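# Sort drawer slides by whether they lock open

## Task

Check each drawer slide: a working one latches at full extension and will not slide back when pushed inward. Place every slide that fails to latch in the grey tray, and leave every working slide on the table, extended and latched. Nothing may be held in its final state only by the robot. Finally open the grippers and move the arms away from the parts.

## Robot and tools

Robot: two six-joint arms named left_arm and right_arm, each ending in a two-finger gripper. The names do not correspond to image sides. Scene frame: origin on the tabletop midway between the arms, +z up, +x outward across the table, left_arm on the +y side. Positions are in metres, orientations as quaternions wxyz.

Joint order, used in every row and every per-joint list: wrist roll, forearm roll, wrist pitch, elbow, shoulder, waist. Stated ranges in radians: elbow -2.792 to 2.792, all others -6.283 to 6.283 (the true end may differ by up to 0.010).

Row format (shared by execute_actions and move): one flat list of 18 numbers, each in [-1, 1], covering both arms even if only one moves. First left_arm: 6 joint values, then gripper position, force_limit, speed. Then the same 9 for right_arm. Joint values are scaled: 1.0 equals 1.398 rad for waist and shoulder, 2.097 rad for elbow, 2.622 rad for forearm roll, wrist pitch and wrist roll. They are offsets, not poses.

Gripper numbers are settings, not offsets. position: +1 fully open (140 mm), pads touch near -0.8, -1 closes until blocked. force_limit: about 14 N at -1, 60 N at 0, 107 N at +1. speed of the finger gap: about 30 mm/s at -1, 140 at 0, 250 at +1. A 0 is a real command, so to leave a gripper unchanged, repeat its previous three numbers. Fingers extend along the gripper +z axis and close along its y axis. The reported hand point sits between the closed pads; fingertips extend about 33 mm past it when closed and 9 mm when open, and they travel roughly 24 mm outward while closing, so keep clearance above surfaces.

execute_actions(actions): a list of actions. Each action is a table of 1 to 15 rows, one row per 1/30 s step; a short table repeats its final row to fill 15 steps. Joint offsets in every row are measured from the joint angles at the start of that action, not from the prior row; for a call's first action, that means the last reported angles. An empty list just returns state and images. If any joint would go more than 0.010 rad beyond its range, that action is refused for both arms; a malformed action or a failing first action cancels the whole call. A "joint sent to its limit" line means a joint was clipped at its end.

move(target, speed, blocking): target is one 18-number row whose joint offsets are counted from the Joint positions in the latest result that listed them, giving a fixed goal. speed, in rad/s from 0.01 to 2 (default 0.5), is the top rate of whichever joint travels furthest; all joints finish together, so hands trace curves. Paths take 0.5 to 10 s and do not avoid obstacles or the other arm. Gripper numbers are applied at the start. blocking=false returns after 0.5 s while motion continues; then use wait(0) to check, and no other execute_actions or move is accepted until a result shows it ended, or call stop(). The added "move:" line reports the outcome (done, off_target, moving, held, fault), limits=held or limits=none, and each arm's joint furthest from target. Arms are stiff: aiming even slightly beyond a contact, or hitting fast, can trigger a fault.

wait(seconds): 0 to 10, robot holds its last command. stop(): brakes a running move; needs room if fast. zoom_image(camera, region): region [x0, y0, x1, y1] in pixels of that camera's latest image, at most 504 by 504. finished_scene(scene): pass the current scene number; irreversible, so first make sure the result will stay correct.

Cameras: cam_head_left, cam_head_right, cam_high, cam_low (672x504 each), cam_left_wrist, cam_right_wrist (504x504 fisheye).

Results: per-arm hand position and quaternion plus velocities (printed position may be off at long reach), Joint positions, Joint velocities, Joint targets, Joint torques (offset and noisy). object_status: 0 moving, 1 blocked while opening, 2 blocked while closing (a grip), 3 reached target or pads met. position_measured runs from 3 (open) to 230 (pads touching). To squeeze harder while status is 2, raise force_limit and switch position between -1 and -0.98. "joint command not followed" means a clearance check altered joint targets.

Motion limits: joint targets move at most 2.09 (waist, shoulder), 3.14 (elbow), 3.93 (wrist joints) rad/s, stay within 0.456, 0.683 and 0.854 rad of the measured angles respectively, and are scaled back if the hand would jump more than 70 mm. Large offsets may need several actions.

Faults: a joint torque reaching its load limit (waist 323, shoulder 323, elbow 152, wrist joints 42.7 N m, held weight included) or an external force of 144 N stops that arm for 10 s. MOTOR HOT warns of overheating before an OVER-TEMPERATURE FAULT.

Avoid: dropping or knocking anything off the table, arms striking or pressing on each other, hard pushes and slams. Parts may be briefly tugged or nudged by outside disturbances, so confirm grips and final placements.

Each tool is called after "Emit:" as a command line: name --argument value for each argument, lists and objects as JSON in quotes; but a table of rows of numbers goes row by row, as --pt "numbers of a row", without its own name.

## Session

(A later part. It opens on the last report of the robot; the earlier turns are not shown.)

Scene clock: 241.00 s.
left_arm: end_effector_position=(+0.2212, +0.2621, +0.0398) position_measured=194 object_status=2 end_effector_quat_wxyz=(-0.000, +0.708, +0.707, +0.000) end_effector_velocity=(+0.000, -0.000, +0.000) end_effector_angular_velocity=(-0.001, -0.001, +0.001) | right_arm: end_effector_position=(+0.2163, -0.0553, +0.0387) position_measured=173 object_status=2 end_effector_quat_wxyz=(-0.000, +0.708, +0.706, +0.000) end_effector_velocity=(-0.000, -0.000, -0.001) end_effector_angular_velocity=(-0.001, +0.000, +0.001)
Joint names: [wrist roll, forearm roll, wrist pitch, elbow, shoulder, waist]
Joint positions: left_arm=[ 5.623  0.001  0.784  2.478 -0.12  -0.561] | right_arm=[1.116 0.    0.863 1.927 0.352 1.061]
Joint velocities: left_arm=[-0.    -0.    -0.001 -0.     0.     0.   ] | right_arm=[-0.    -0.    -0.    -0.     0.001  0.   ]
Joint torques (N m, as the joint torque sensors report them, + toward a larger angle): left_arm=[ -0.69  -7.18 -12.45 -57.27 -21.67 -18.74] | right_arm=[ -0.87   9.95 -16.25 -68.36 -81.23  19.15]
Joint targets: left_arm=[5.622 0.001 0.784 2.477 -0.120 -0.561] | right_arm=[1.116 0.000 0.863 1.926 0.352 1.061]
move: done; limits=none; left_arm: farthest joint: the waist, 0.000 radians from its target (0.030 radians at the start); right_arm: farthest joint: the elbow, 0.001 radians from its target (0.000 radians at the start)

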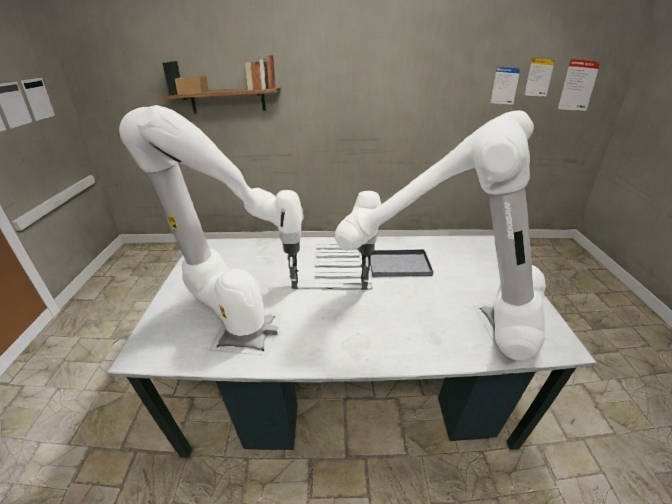

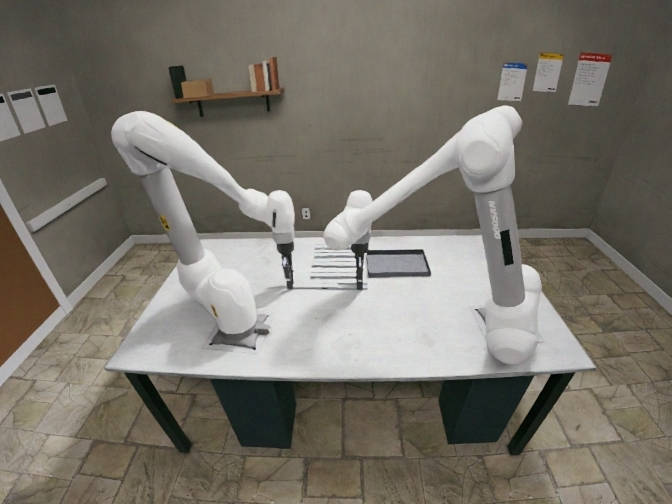

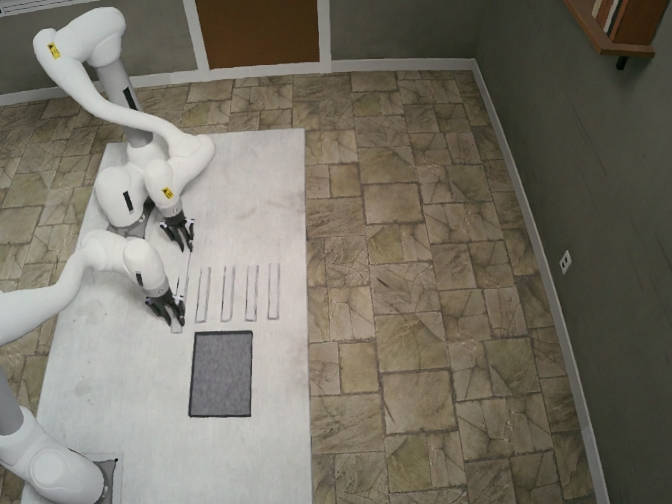

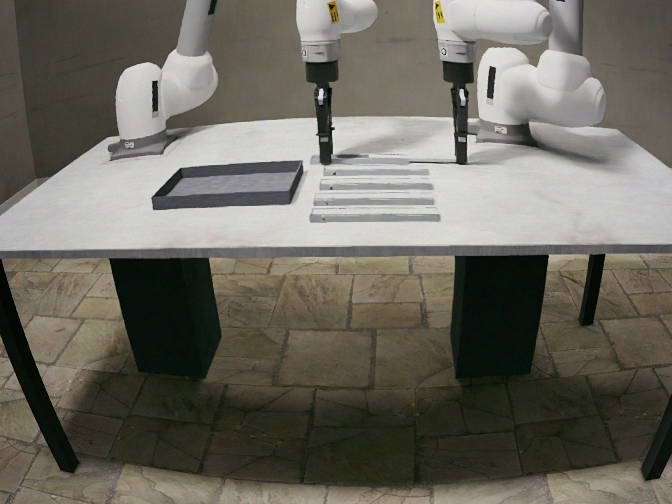

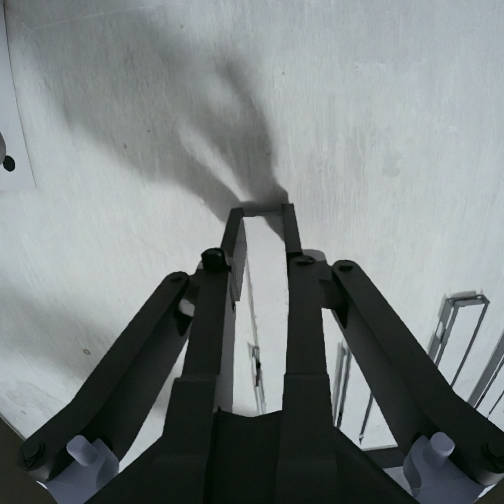

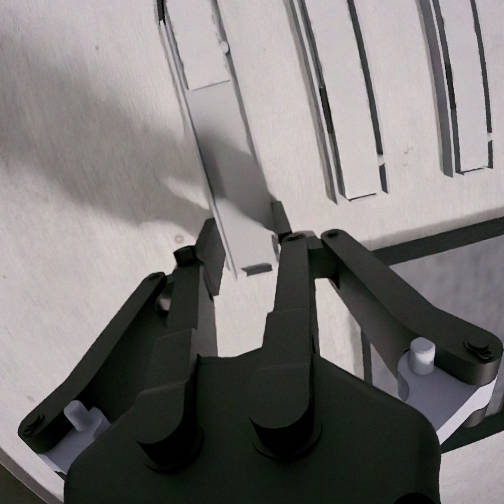

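Emit:
move --target '[0,0,0,0,0,0,-0.25,-0.4,0, 0,0,0,0,0,0,-0.03,-0.4,0]'

Emit:
move --target '[0,0,0.038,-0.017,-0.045,0,-0.25,-0.4,0, 0,0,0.022,-0.012,-0.023,0,-0.03,-0.4,0]'

Emit:
move --target '[0,0,0,0,0,0,-1,-0.4,0, -0.0317,0,0.0362,-0.0758,0.0452,-0.0594,-0.03,-0.4,0]'

Scene clock: 260.93 s.
left_arm: end_effector_position=(+0.2212, +0.2620, +0.0398) position_measured=160 object_status=3 end_effector_quat_wxyz=(-0.000, +0.708, +0.707, +0.000) end_effector_velocity=(+0.002, -0.001, +0.001) end_effector_angular_velocity=(-0.002, -0.003, +0.000) | right_arm: end_effector_position=(+0.2163, -0.0553, +0.0387) position_measured=132 object_status=3 end_effector_quat_wxyz=(-0.000, +0.708, +0.706, +0.000) end_effector_velocity=(+0.001, -0.000, -0.000) end_effector_angular_velocity=(-0.001, -0.000, -0.002)
Joint names: [wrist roll, forearm roll, wrist pitch, elbow, shoulder, waist]
Joint positions: left_arm=[ 5.622  0.001  0.784  2.478 -0.12  -0.561] | right_arm=[1.116 0.    0.863 1.927 0.352 1.061]
Joint velocities: left_arm=[ 0.     0.001 -0.001 -0.002  0.     0.001] | right_arm=[ 0.001 -0.     0.     0.     0.    -0.001]
Joint torques (N m, as the joint torque sensors report them, + toward a larger angle): left_arm=[ -0.14   3.08   0.18 -29.88 -17.09  -5.87] | right_arm=[ -0.04   3.2   -0.36 -33.36 -73.05   2.58]
Joint targets: left_arm=[5.623 0.001 0.784 2.478 -0.120 -0.561] | right_arm=[1.116 0.000 0.863 1.927 0.352 1.061]
move: done; limits=none; left_arm: farthest joint: the wrist roll, 0.001 radians from its target (0.001 radians at the start); right_arm: farthest joint: the waist, 0.000 radians from its target (0.000 radians at the start)

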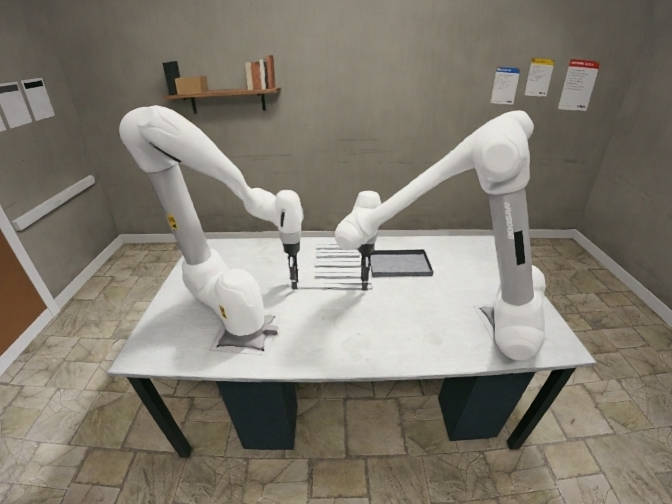

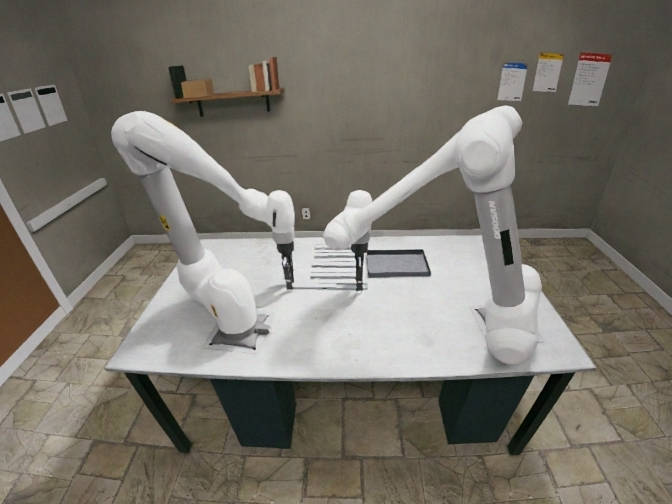

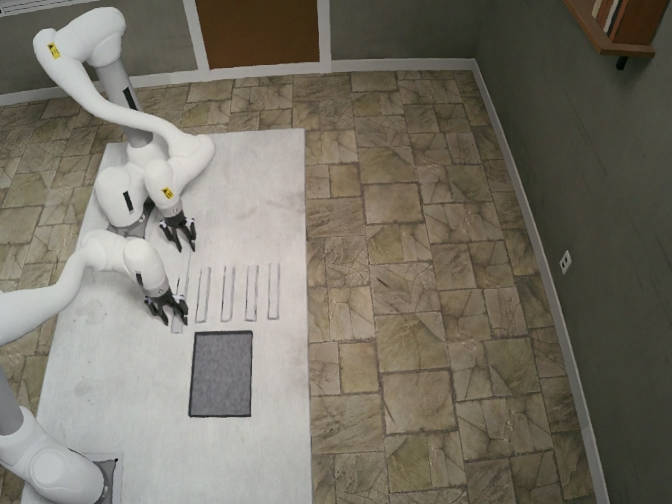

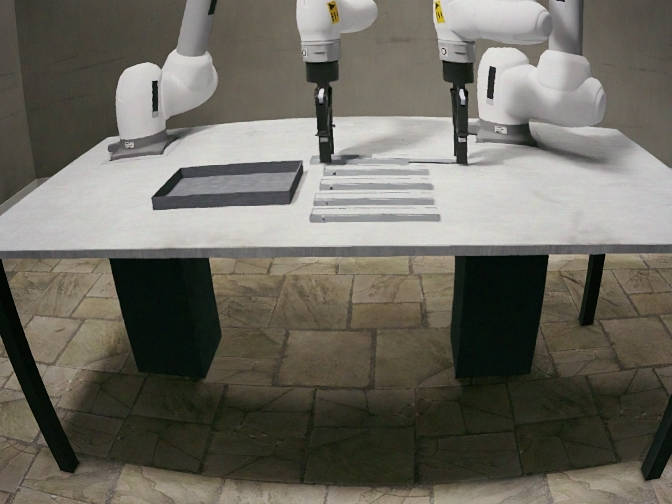

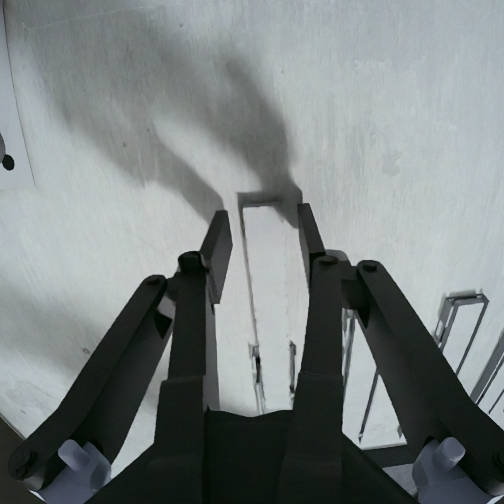

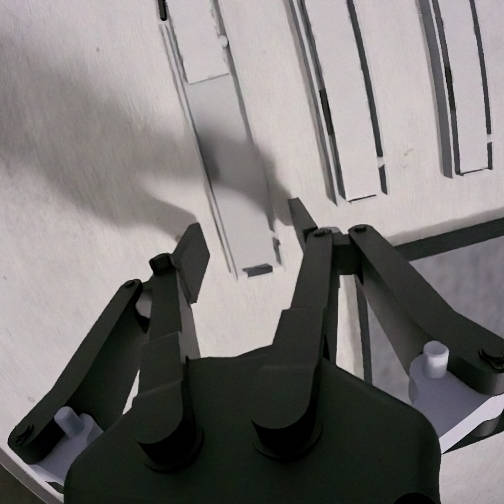

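Scene clock: 261.70 s.
left_arm: end_effector_position=(+0.2197, +0.2632, +0.0747) position_measured=160 object_status=3 end_effector_quat_wxyz=(-0.001, +0.708, +0.707, +0.000) end_effector_velocity=(+0.001, +0.000, +0.000) end_effector_angular_velocity=(+0.001, -0.001, -0.001) | right_arm: end_effector_position=(+0.2168, -0.0542, +0.0702) position_measured=132 object_status=3 end_effector_quat_wxyz=(-0.000, +0.708, +0.706, -0.000) end_effector_velocity=(+0.000, +0.001, +0.000) end_effector_angular_velocity=(+0.001, -0.000, -0.001)
Joint names: [wrist roll, forearm roll, wrist pitch, elbow, shoulder, waist]
Joint positions: left_arm=[ 5.622  0.001  0.884  2.442 -0.183 -0.561] | right_arm=[1.116 0.    0.921 1.901 0.32  1.061]
Joint velocities: left_arm=[ 0.     0.002  0.    -0.001 -0.     0.   ] | right_arm=[ 0.     0.     0.    -0.001 -0.    -0.   ]
Joint torques (N m, as the joint torque sensors report them, + toward a larger angle): left_arm=[ -0.19   3.41   0.17 -33.65 -12.17  -6.38] | right_arm=[ -0.09   3.56  -0.35 -34.07 -71.91   3.04]
Joint targets: left_arm=[5.622 0.001 0.884 2.442 -0.183 -0.561] | right_arm=[1.116 0.000 0.921 1.901 0.320 1.061]
move: done; limits=none; left_arm: farthest joint: the waist, 0.000 radians from its target (0.000 radians at the start); right_arm: farthest joint: the waist, 0.000 radians from its target (0.000 radians at the start)

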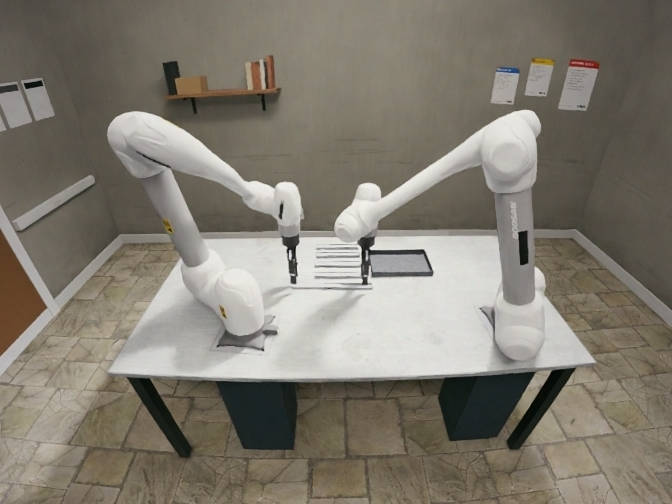

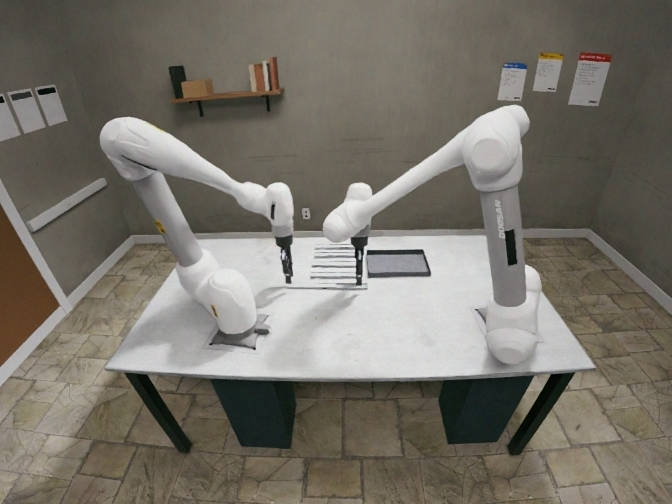

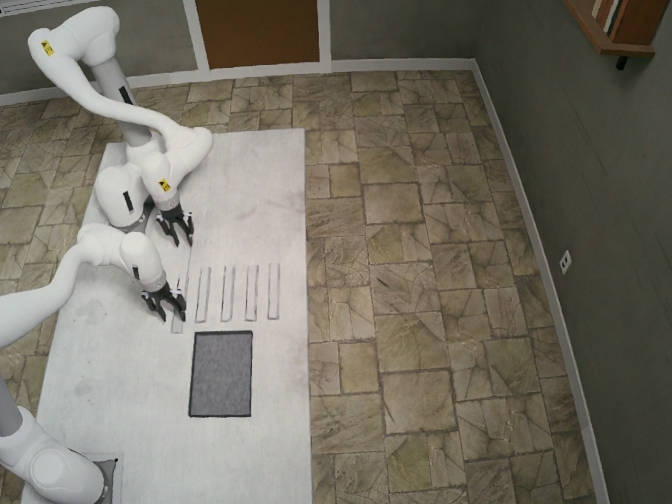

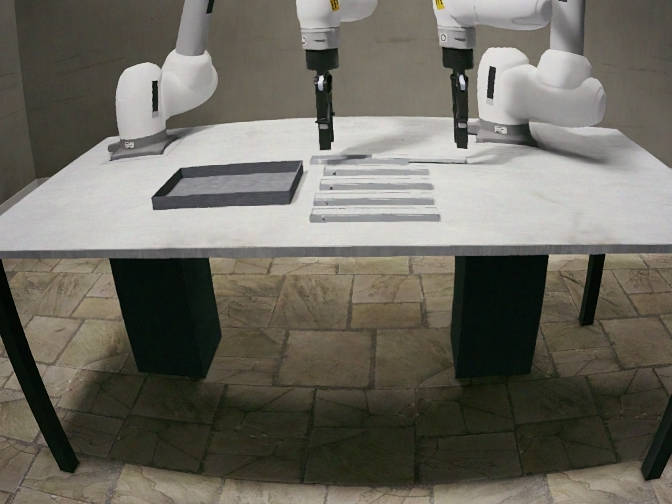

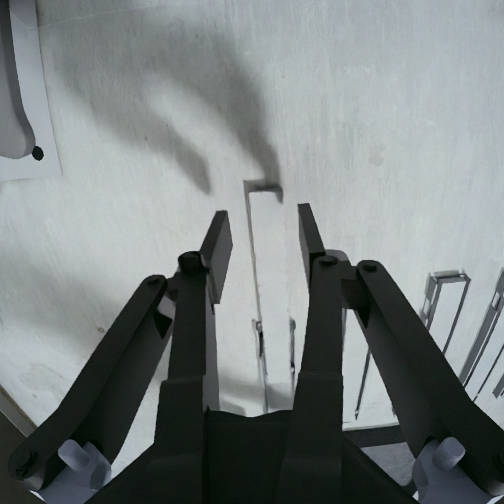

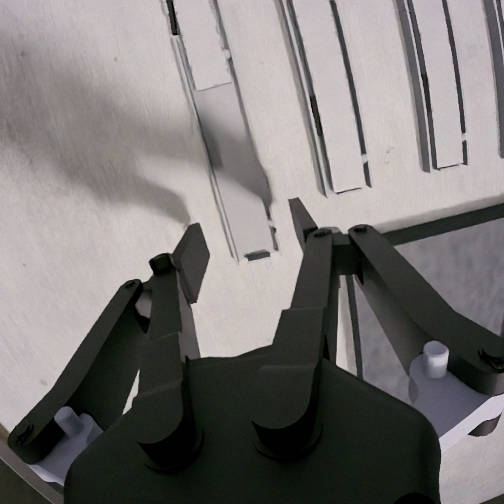

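Scene clock: 262.50 s.
left_arm: end_effector_position=(+0.2197, +0.2632, +0.0747) position_measured=232 object_status=3 end_effector_quat_wxyz=(-0.001, +0.708, +0.707, +0.000) end_effector_velocity=(-0.001, +0.000, -0.001) end_effector_angular_velocity=(-0.000, +0.002, +0.002) | right_arm: end_effector_position=(+0.2995, -0.0194, +0.1008) position_measured=132 object_status=3 end_effector_quat_wxyz=(-0.000, +0.708, +0.706, +0.000) end_effector_velocity=(+0.000, -0.000, -0.000) end_effector_angular_velocity=(-0.001, -0.000, -0.000)
Joint names: [wrist roll, forearm roll, wrist pitch, elbow, shoulder, waist]
Joint positions: left_arm=[ 5.622  0.001  0.884  2.442 -0.183 -0.561] | right_arm=[1.033 0.    1.016 1.743 0.383 0.978]
Joint velocities: left_arm=[-0.    -0.002  0.     0.001  0.001  0.   ] | right_arm=[ 0.001 -0.001  0.     0.     0.    -0.   ]
Joint torques (N m, as the joint torque sensors report them, + toward a larger angle): left_arm=[ -0.04   3.28   0.   -32.37 -13.52  -5.72] | right_arm=[  0.01   3.75  -0.25 -36.56 -80.86   3.62]
Joint targets: left_arm=[5.622 0.001 0.884 2.442 -0.183 -0.561] | right_arm=[1.033 0.000 1.016 1.742 0.383 0.978]
move: done; limits=none; left_arm: farthest joint: the waist, 0.000 radians from its target (0.000 radians at the start); right_arm: farthest joint: the waist, 0.000 radians from its target (0.083 radians at the start)

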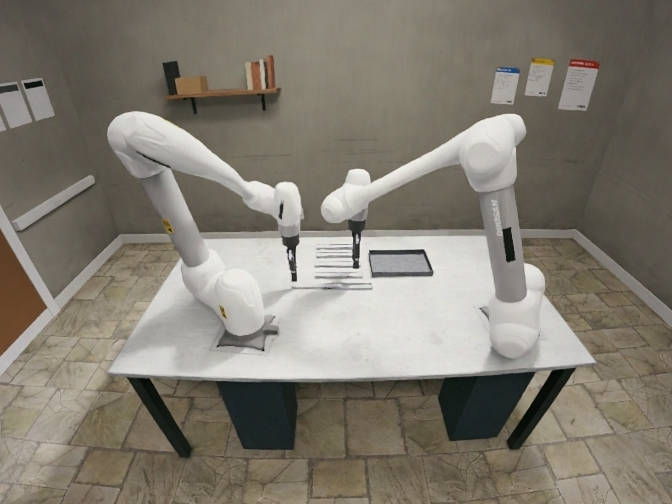

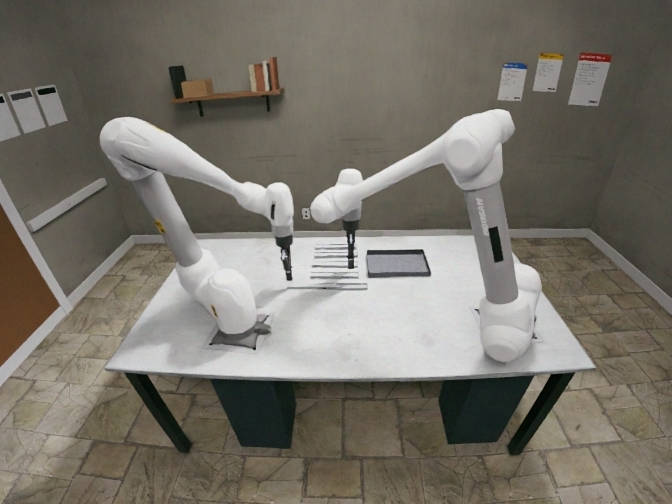

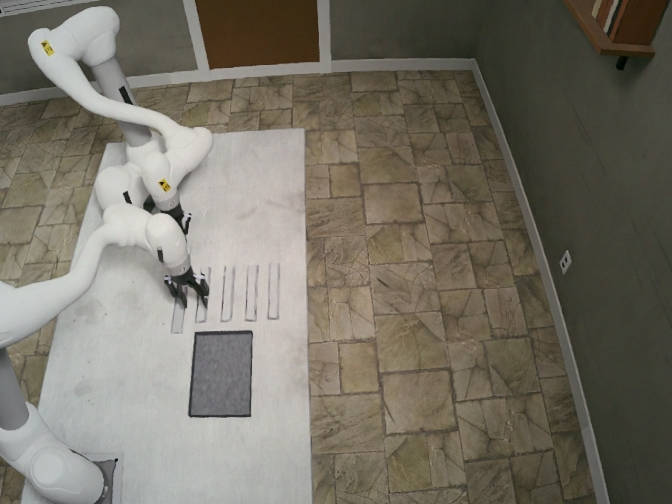

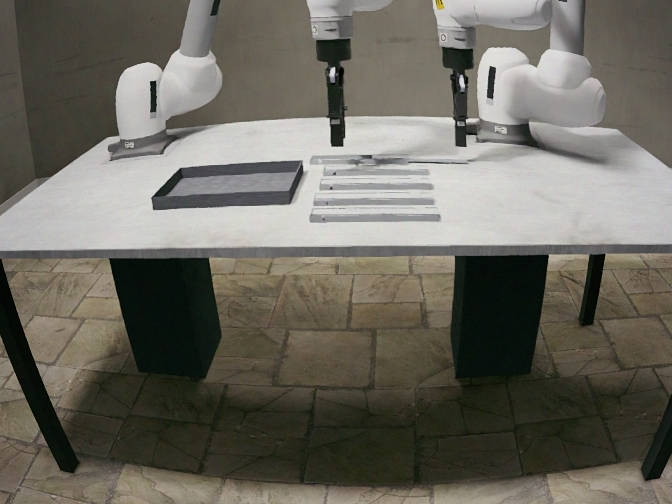

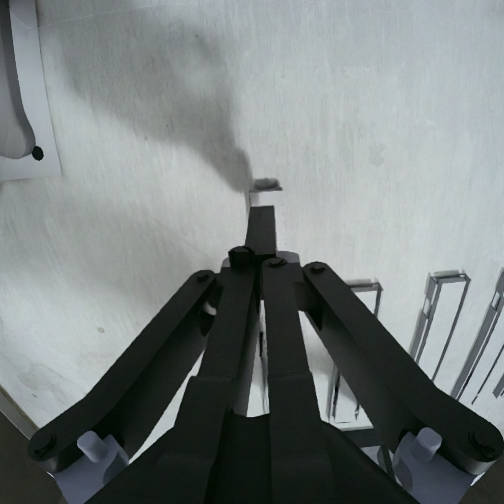

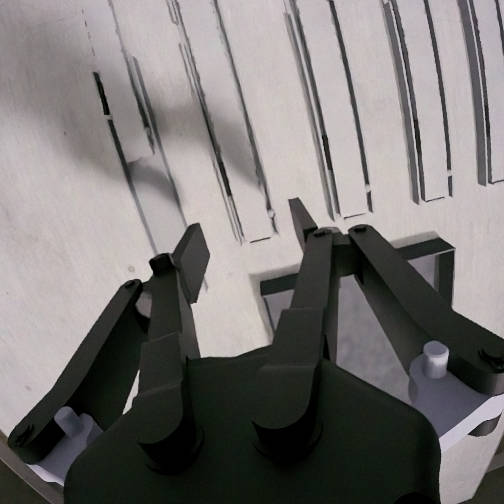

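Emit:
move --target '[-0.0379,0,-0.0085,-0.0997,0.1645,-0.0712,-1,-0.4,0, 0,0,-0.0393,0.0214,0.0413,0,-0.03,-0.4,0]' --speed 0.25

Emit:
move --target '[0,0,-0.0244,0.0119,0.0278,0,-1,-0.4,0, 0,0,0,0,0,0,-1,-0.4,0]' --speed 0.05

Scene clock: 287.63 s.
left_arm: end_effector_position=(+0.2993, +0.1439, +0.0754) position_measured=232 object_status=3 end_effector_quat_wxyz=(+0.000, +0.708, +0.707, +0.000) end_effector_velocity=(+0.000, +0.000, -0.001) end_effector_angular_velocity=(-0.000, +0.001, +0.002) | right_arm: end_effector_position=(+0.2997, -0.0192, +0.0394) position_measured=132 object_status=3 end_effector_quat_wxyz=(-0.000, +0.708, +0.706, +0.001) end_effector_velocity=(+0.000, -0.000, -0.000) end_effector_angular_velocity=(+0.000, +0.000, -0.001)
Joint names: [wrist roll, forearm roll, wrist pitch, elbow, shoulder, waist]
Joint positions: left_arm=[ 5.523  0.001  0.862  2.233  0.047 -0.66 ] | right_arm=[1.033 0.    0.913 1.787 0.44  0.978]
Joint velocities: left_arm=[-0.    -0.001 -0.001  0.     0.001  0.001] | right_arm=[ 0.     0.001 -0.     0.     0.    -0.   ]
Joint torques (N m, as the joint torque sensors report them, + toward a larger angle): left_arm=[ -0.12   3.24   0.16 -32.18 -36.47  -5.49] | right_arm=[ -0.07   3.62  -0.45 -34.05 -82.84   3.55]
Joint targets: left_arm=[5.523 0.001 0.862 2.233 0.047 -0.660] | right_arm=[1.033 0.000 0.912 1.787 0.440 0.978]
move: done; limits=none; left_arm: farthest joint: the waist, 0.000 radians from its target (0.100 radians at the start); right_arm: farthest joint: the waist, 0.000 radians from its target (0.000 radians at the start)

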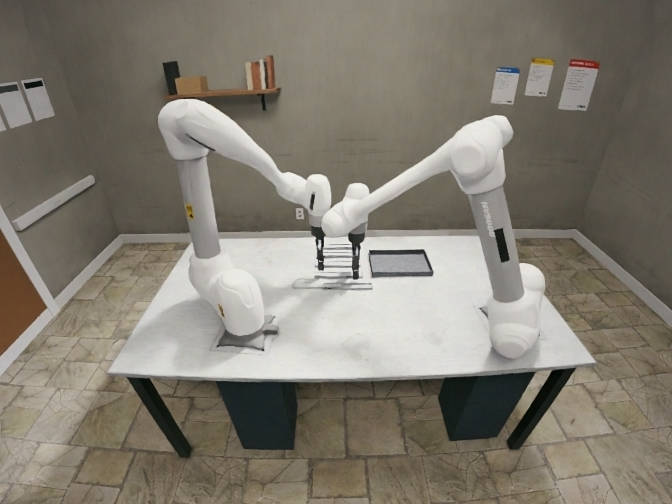

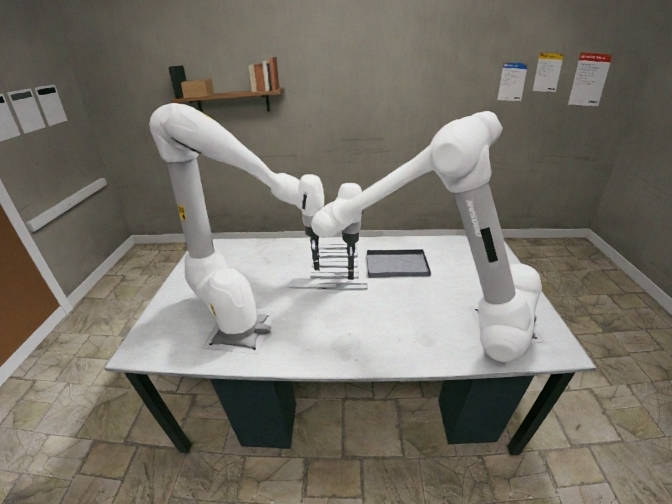

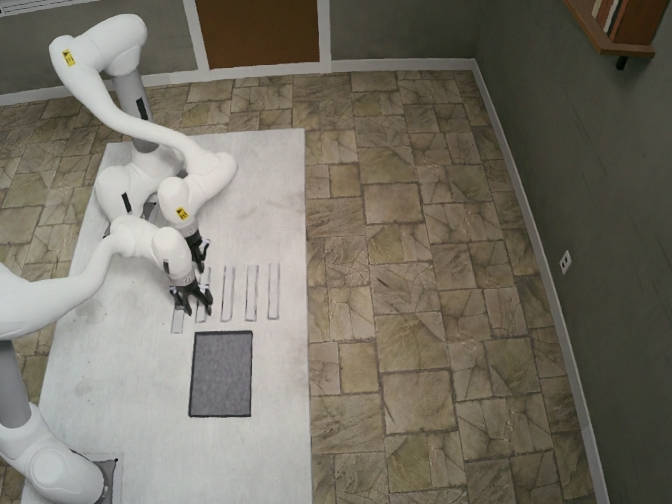

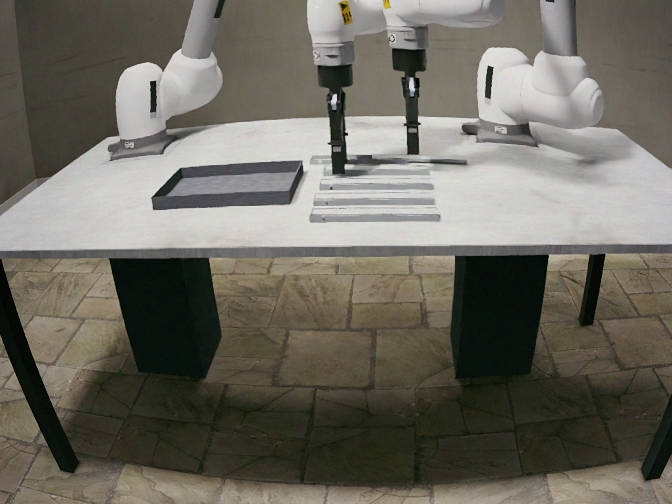

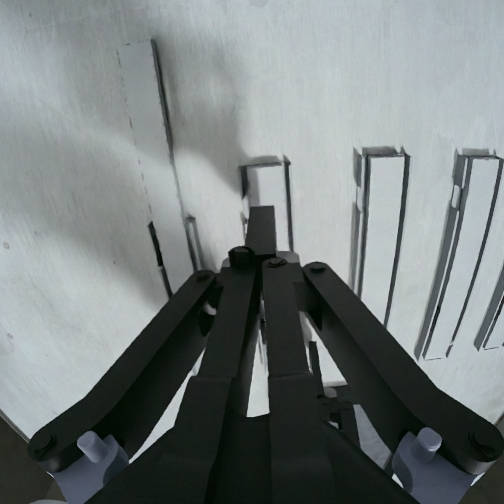

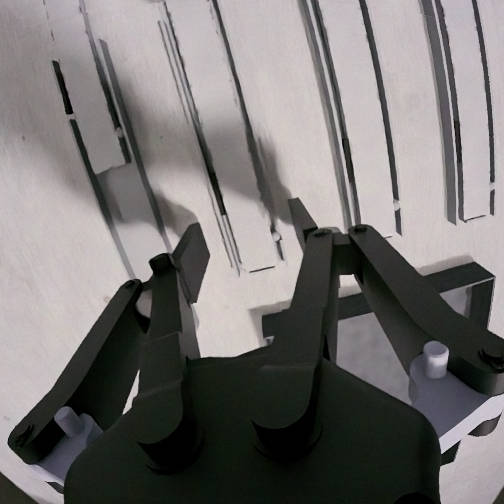

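Scene clock: 289.17 s.
left_arm: end_effector_position=(+0.2993, +0.1439, +0.0475) position_measured=232 object_status=3 end_effector_quat_wxyz=(+0.000, +0.708, +0.707, +0.000) end_effector_velocity=(+0.000, -0.000, -0.000) end_effector_angular_velocity=(-0.000, -0.000, -0.001) | right_arm: end_effector_position=(+0.2997, -0.0192, +0.0394) position_measured=173 object_status=2 end_effector_quat_wxyz=(-0.000, +0.708, +0.706, +0.001) end_effector_velocity=(-0.000, +0.001, +0.000) end_effector_angular_velocity=(+0.000, -0.000, +0.001)
Joint names: [wrist roll, forearm roll, wrist pitch, elbow, shoulder, waist]
Joint positions: left_arm=[ 5.523  0.001  0.798  2.258  0.086 -0.66 ] | right_arm=[1.033 0.    0.912 1.787 0.44  0.978]
Joint velocities: left_arm=[ 0.     0.    -0.001 -0.     0.001 -0.   ] | right_arm=[-0.     0.     0.    -0.001 -0.     0.001]
Joint torques (N m, as the joint torque sensors report them, + toward a larger angle): left_arm=[ -0.08   3.04   0.03 -30.92 -39.    -6.1 ] | right_arm=[ -0.08   3.19  -0.19 -25.29 -68.97   1.98]
Joint targets: left_arm=[5.523 0.001 0.798 2.258 0.086 -0.660] | right_arm=[1.033 0.000 0.913 1.787 0.440 0.978]
move: done; limits=none; left_arm: farthest joint: the waist, 0.000 radians from its target (0.000 radians at the start); right_arm: farthest joint: the wrist pitch, 0.001 radians from its target (0.000 radians at the start)

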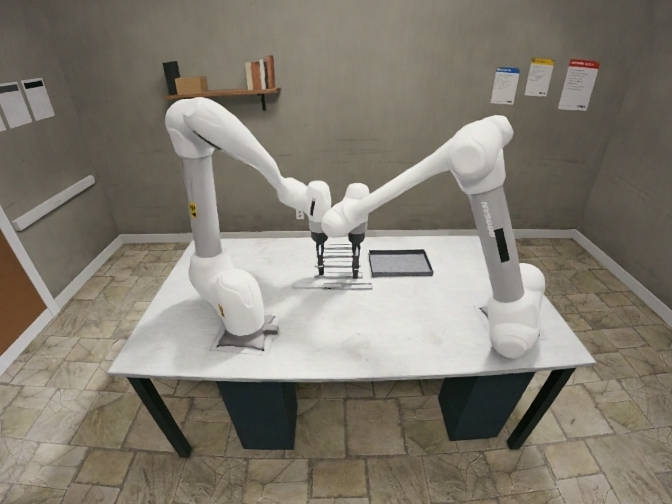

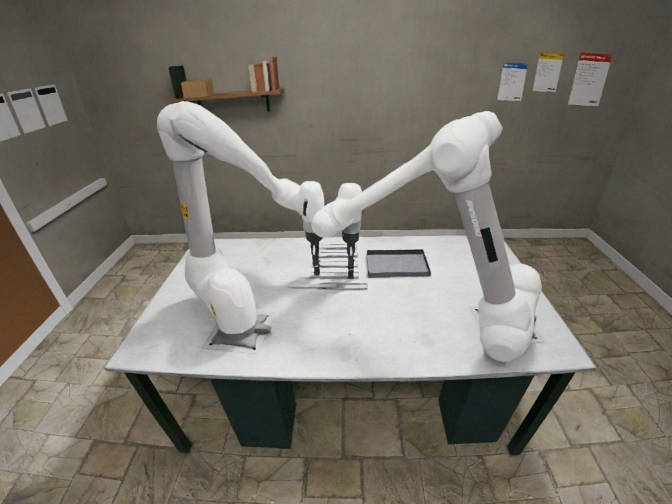

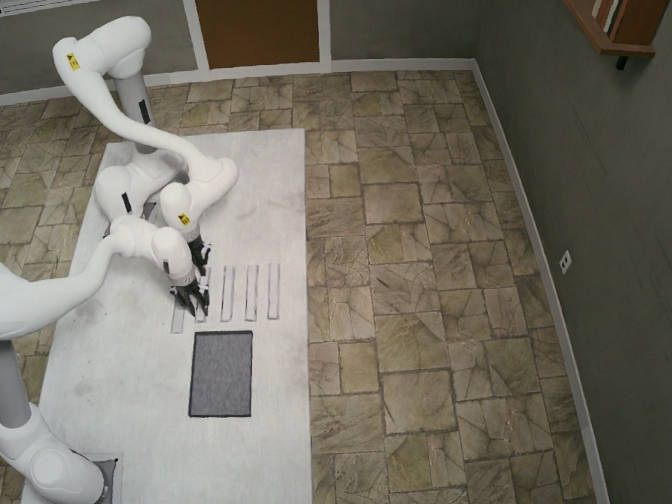

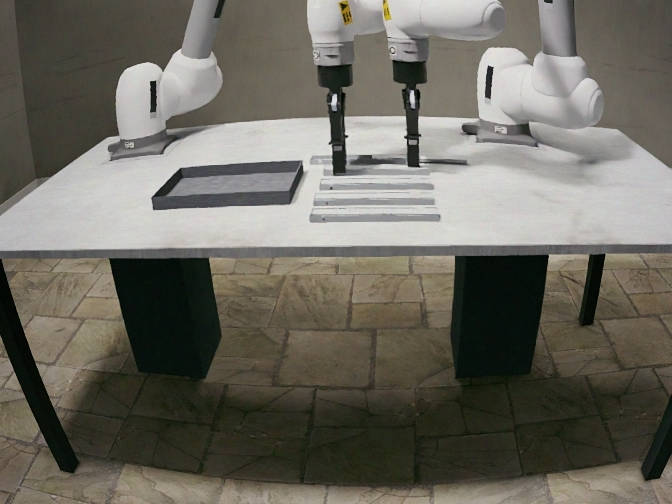

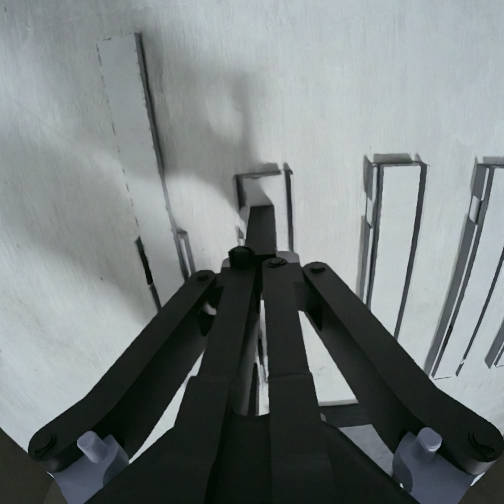

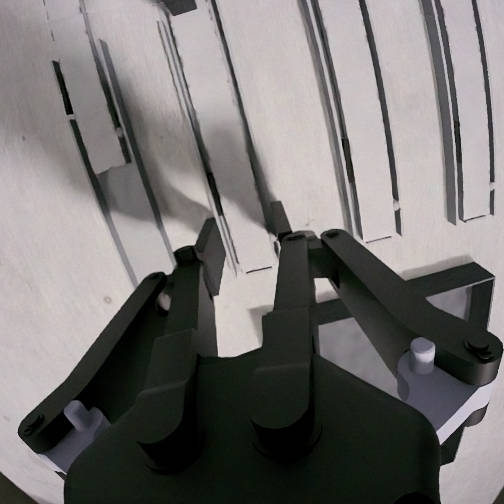

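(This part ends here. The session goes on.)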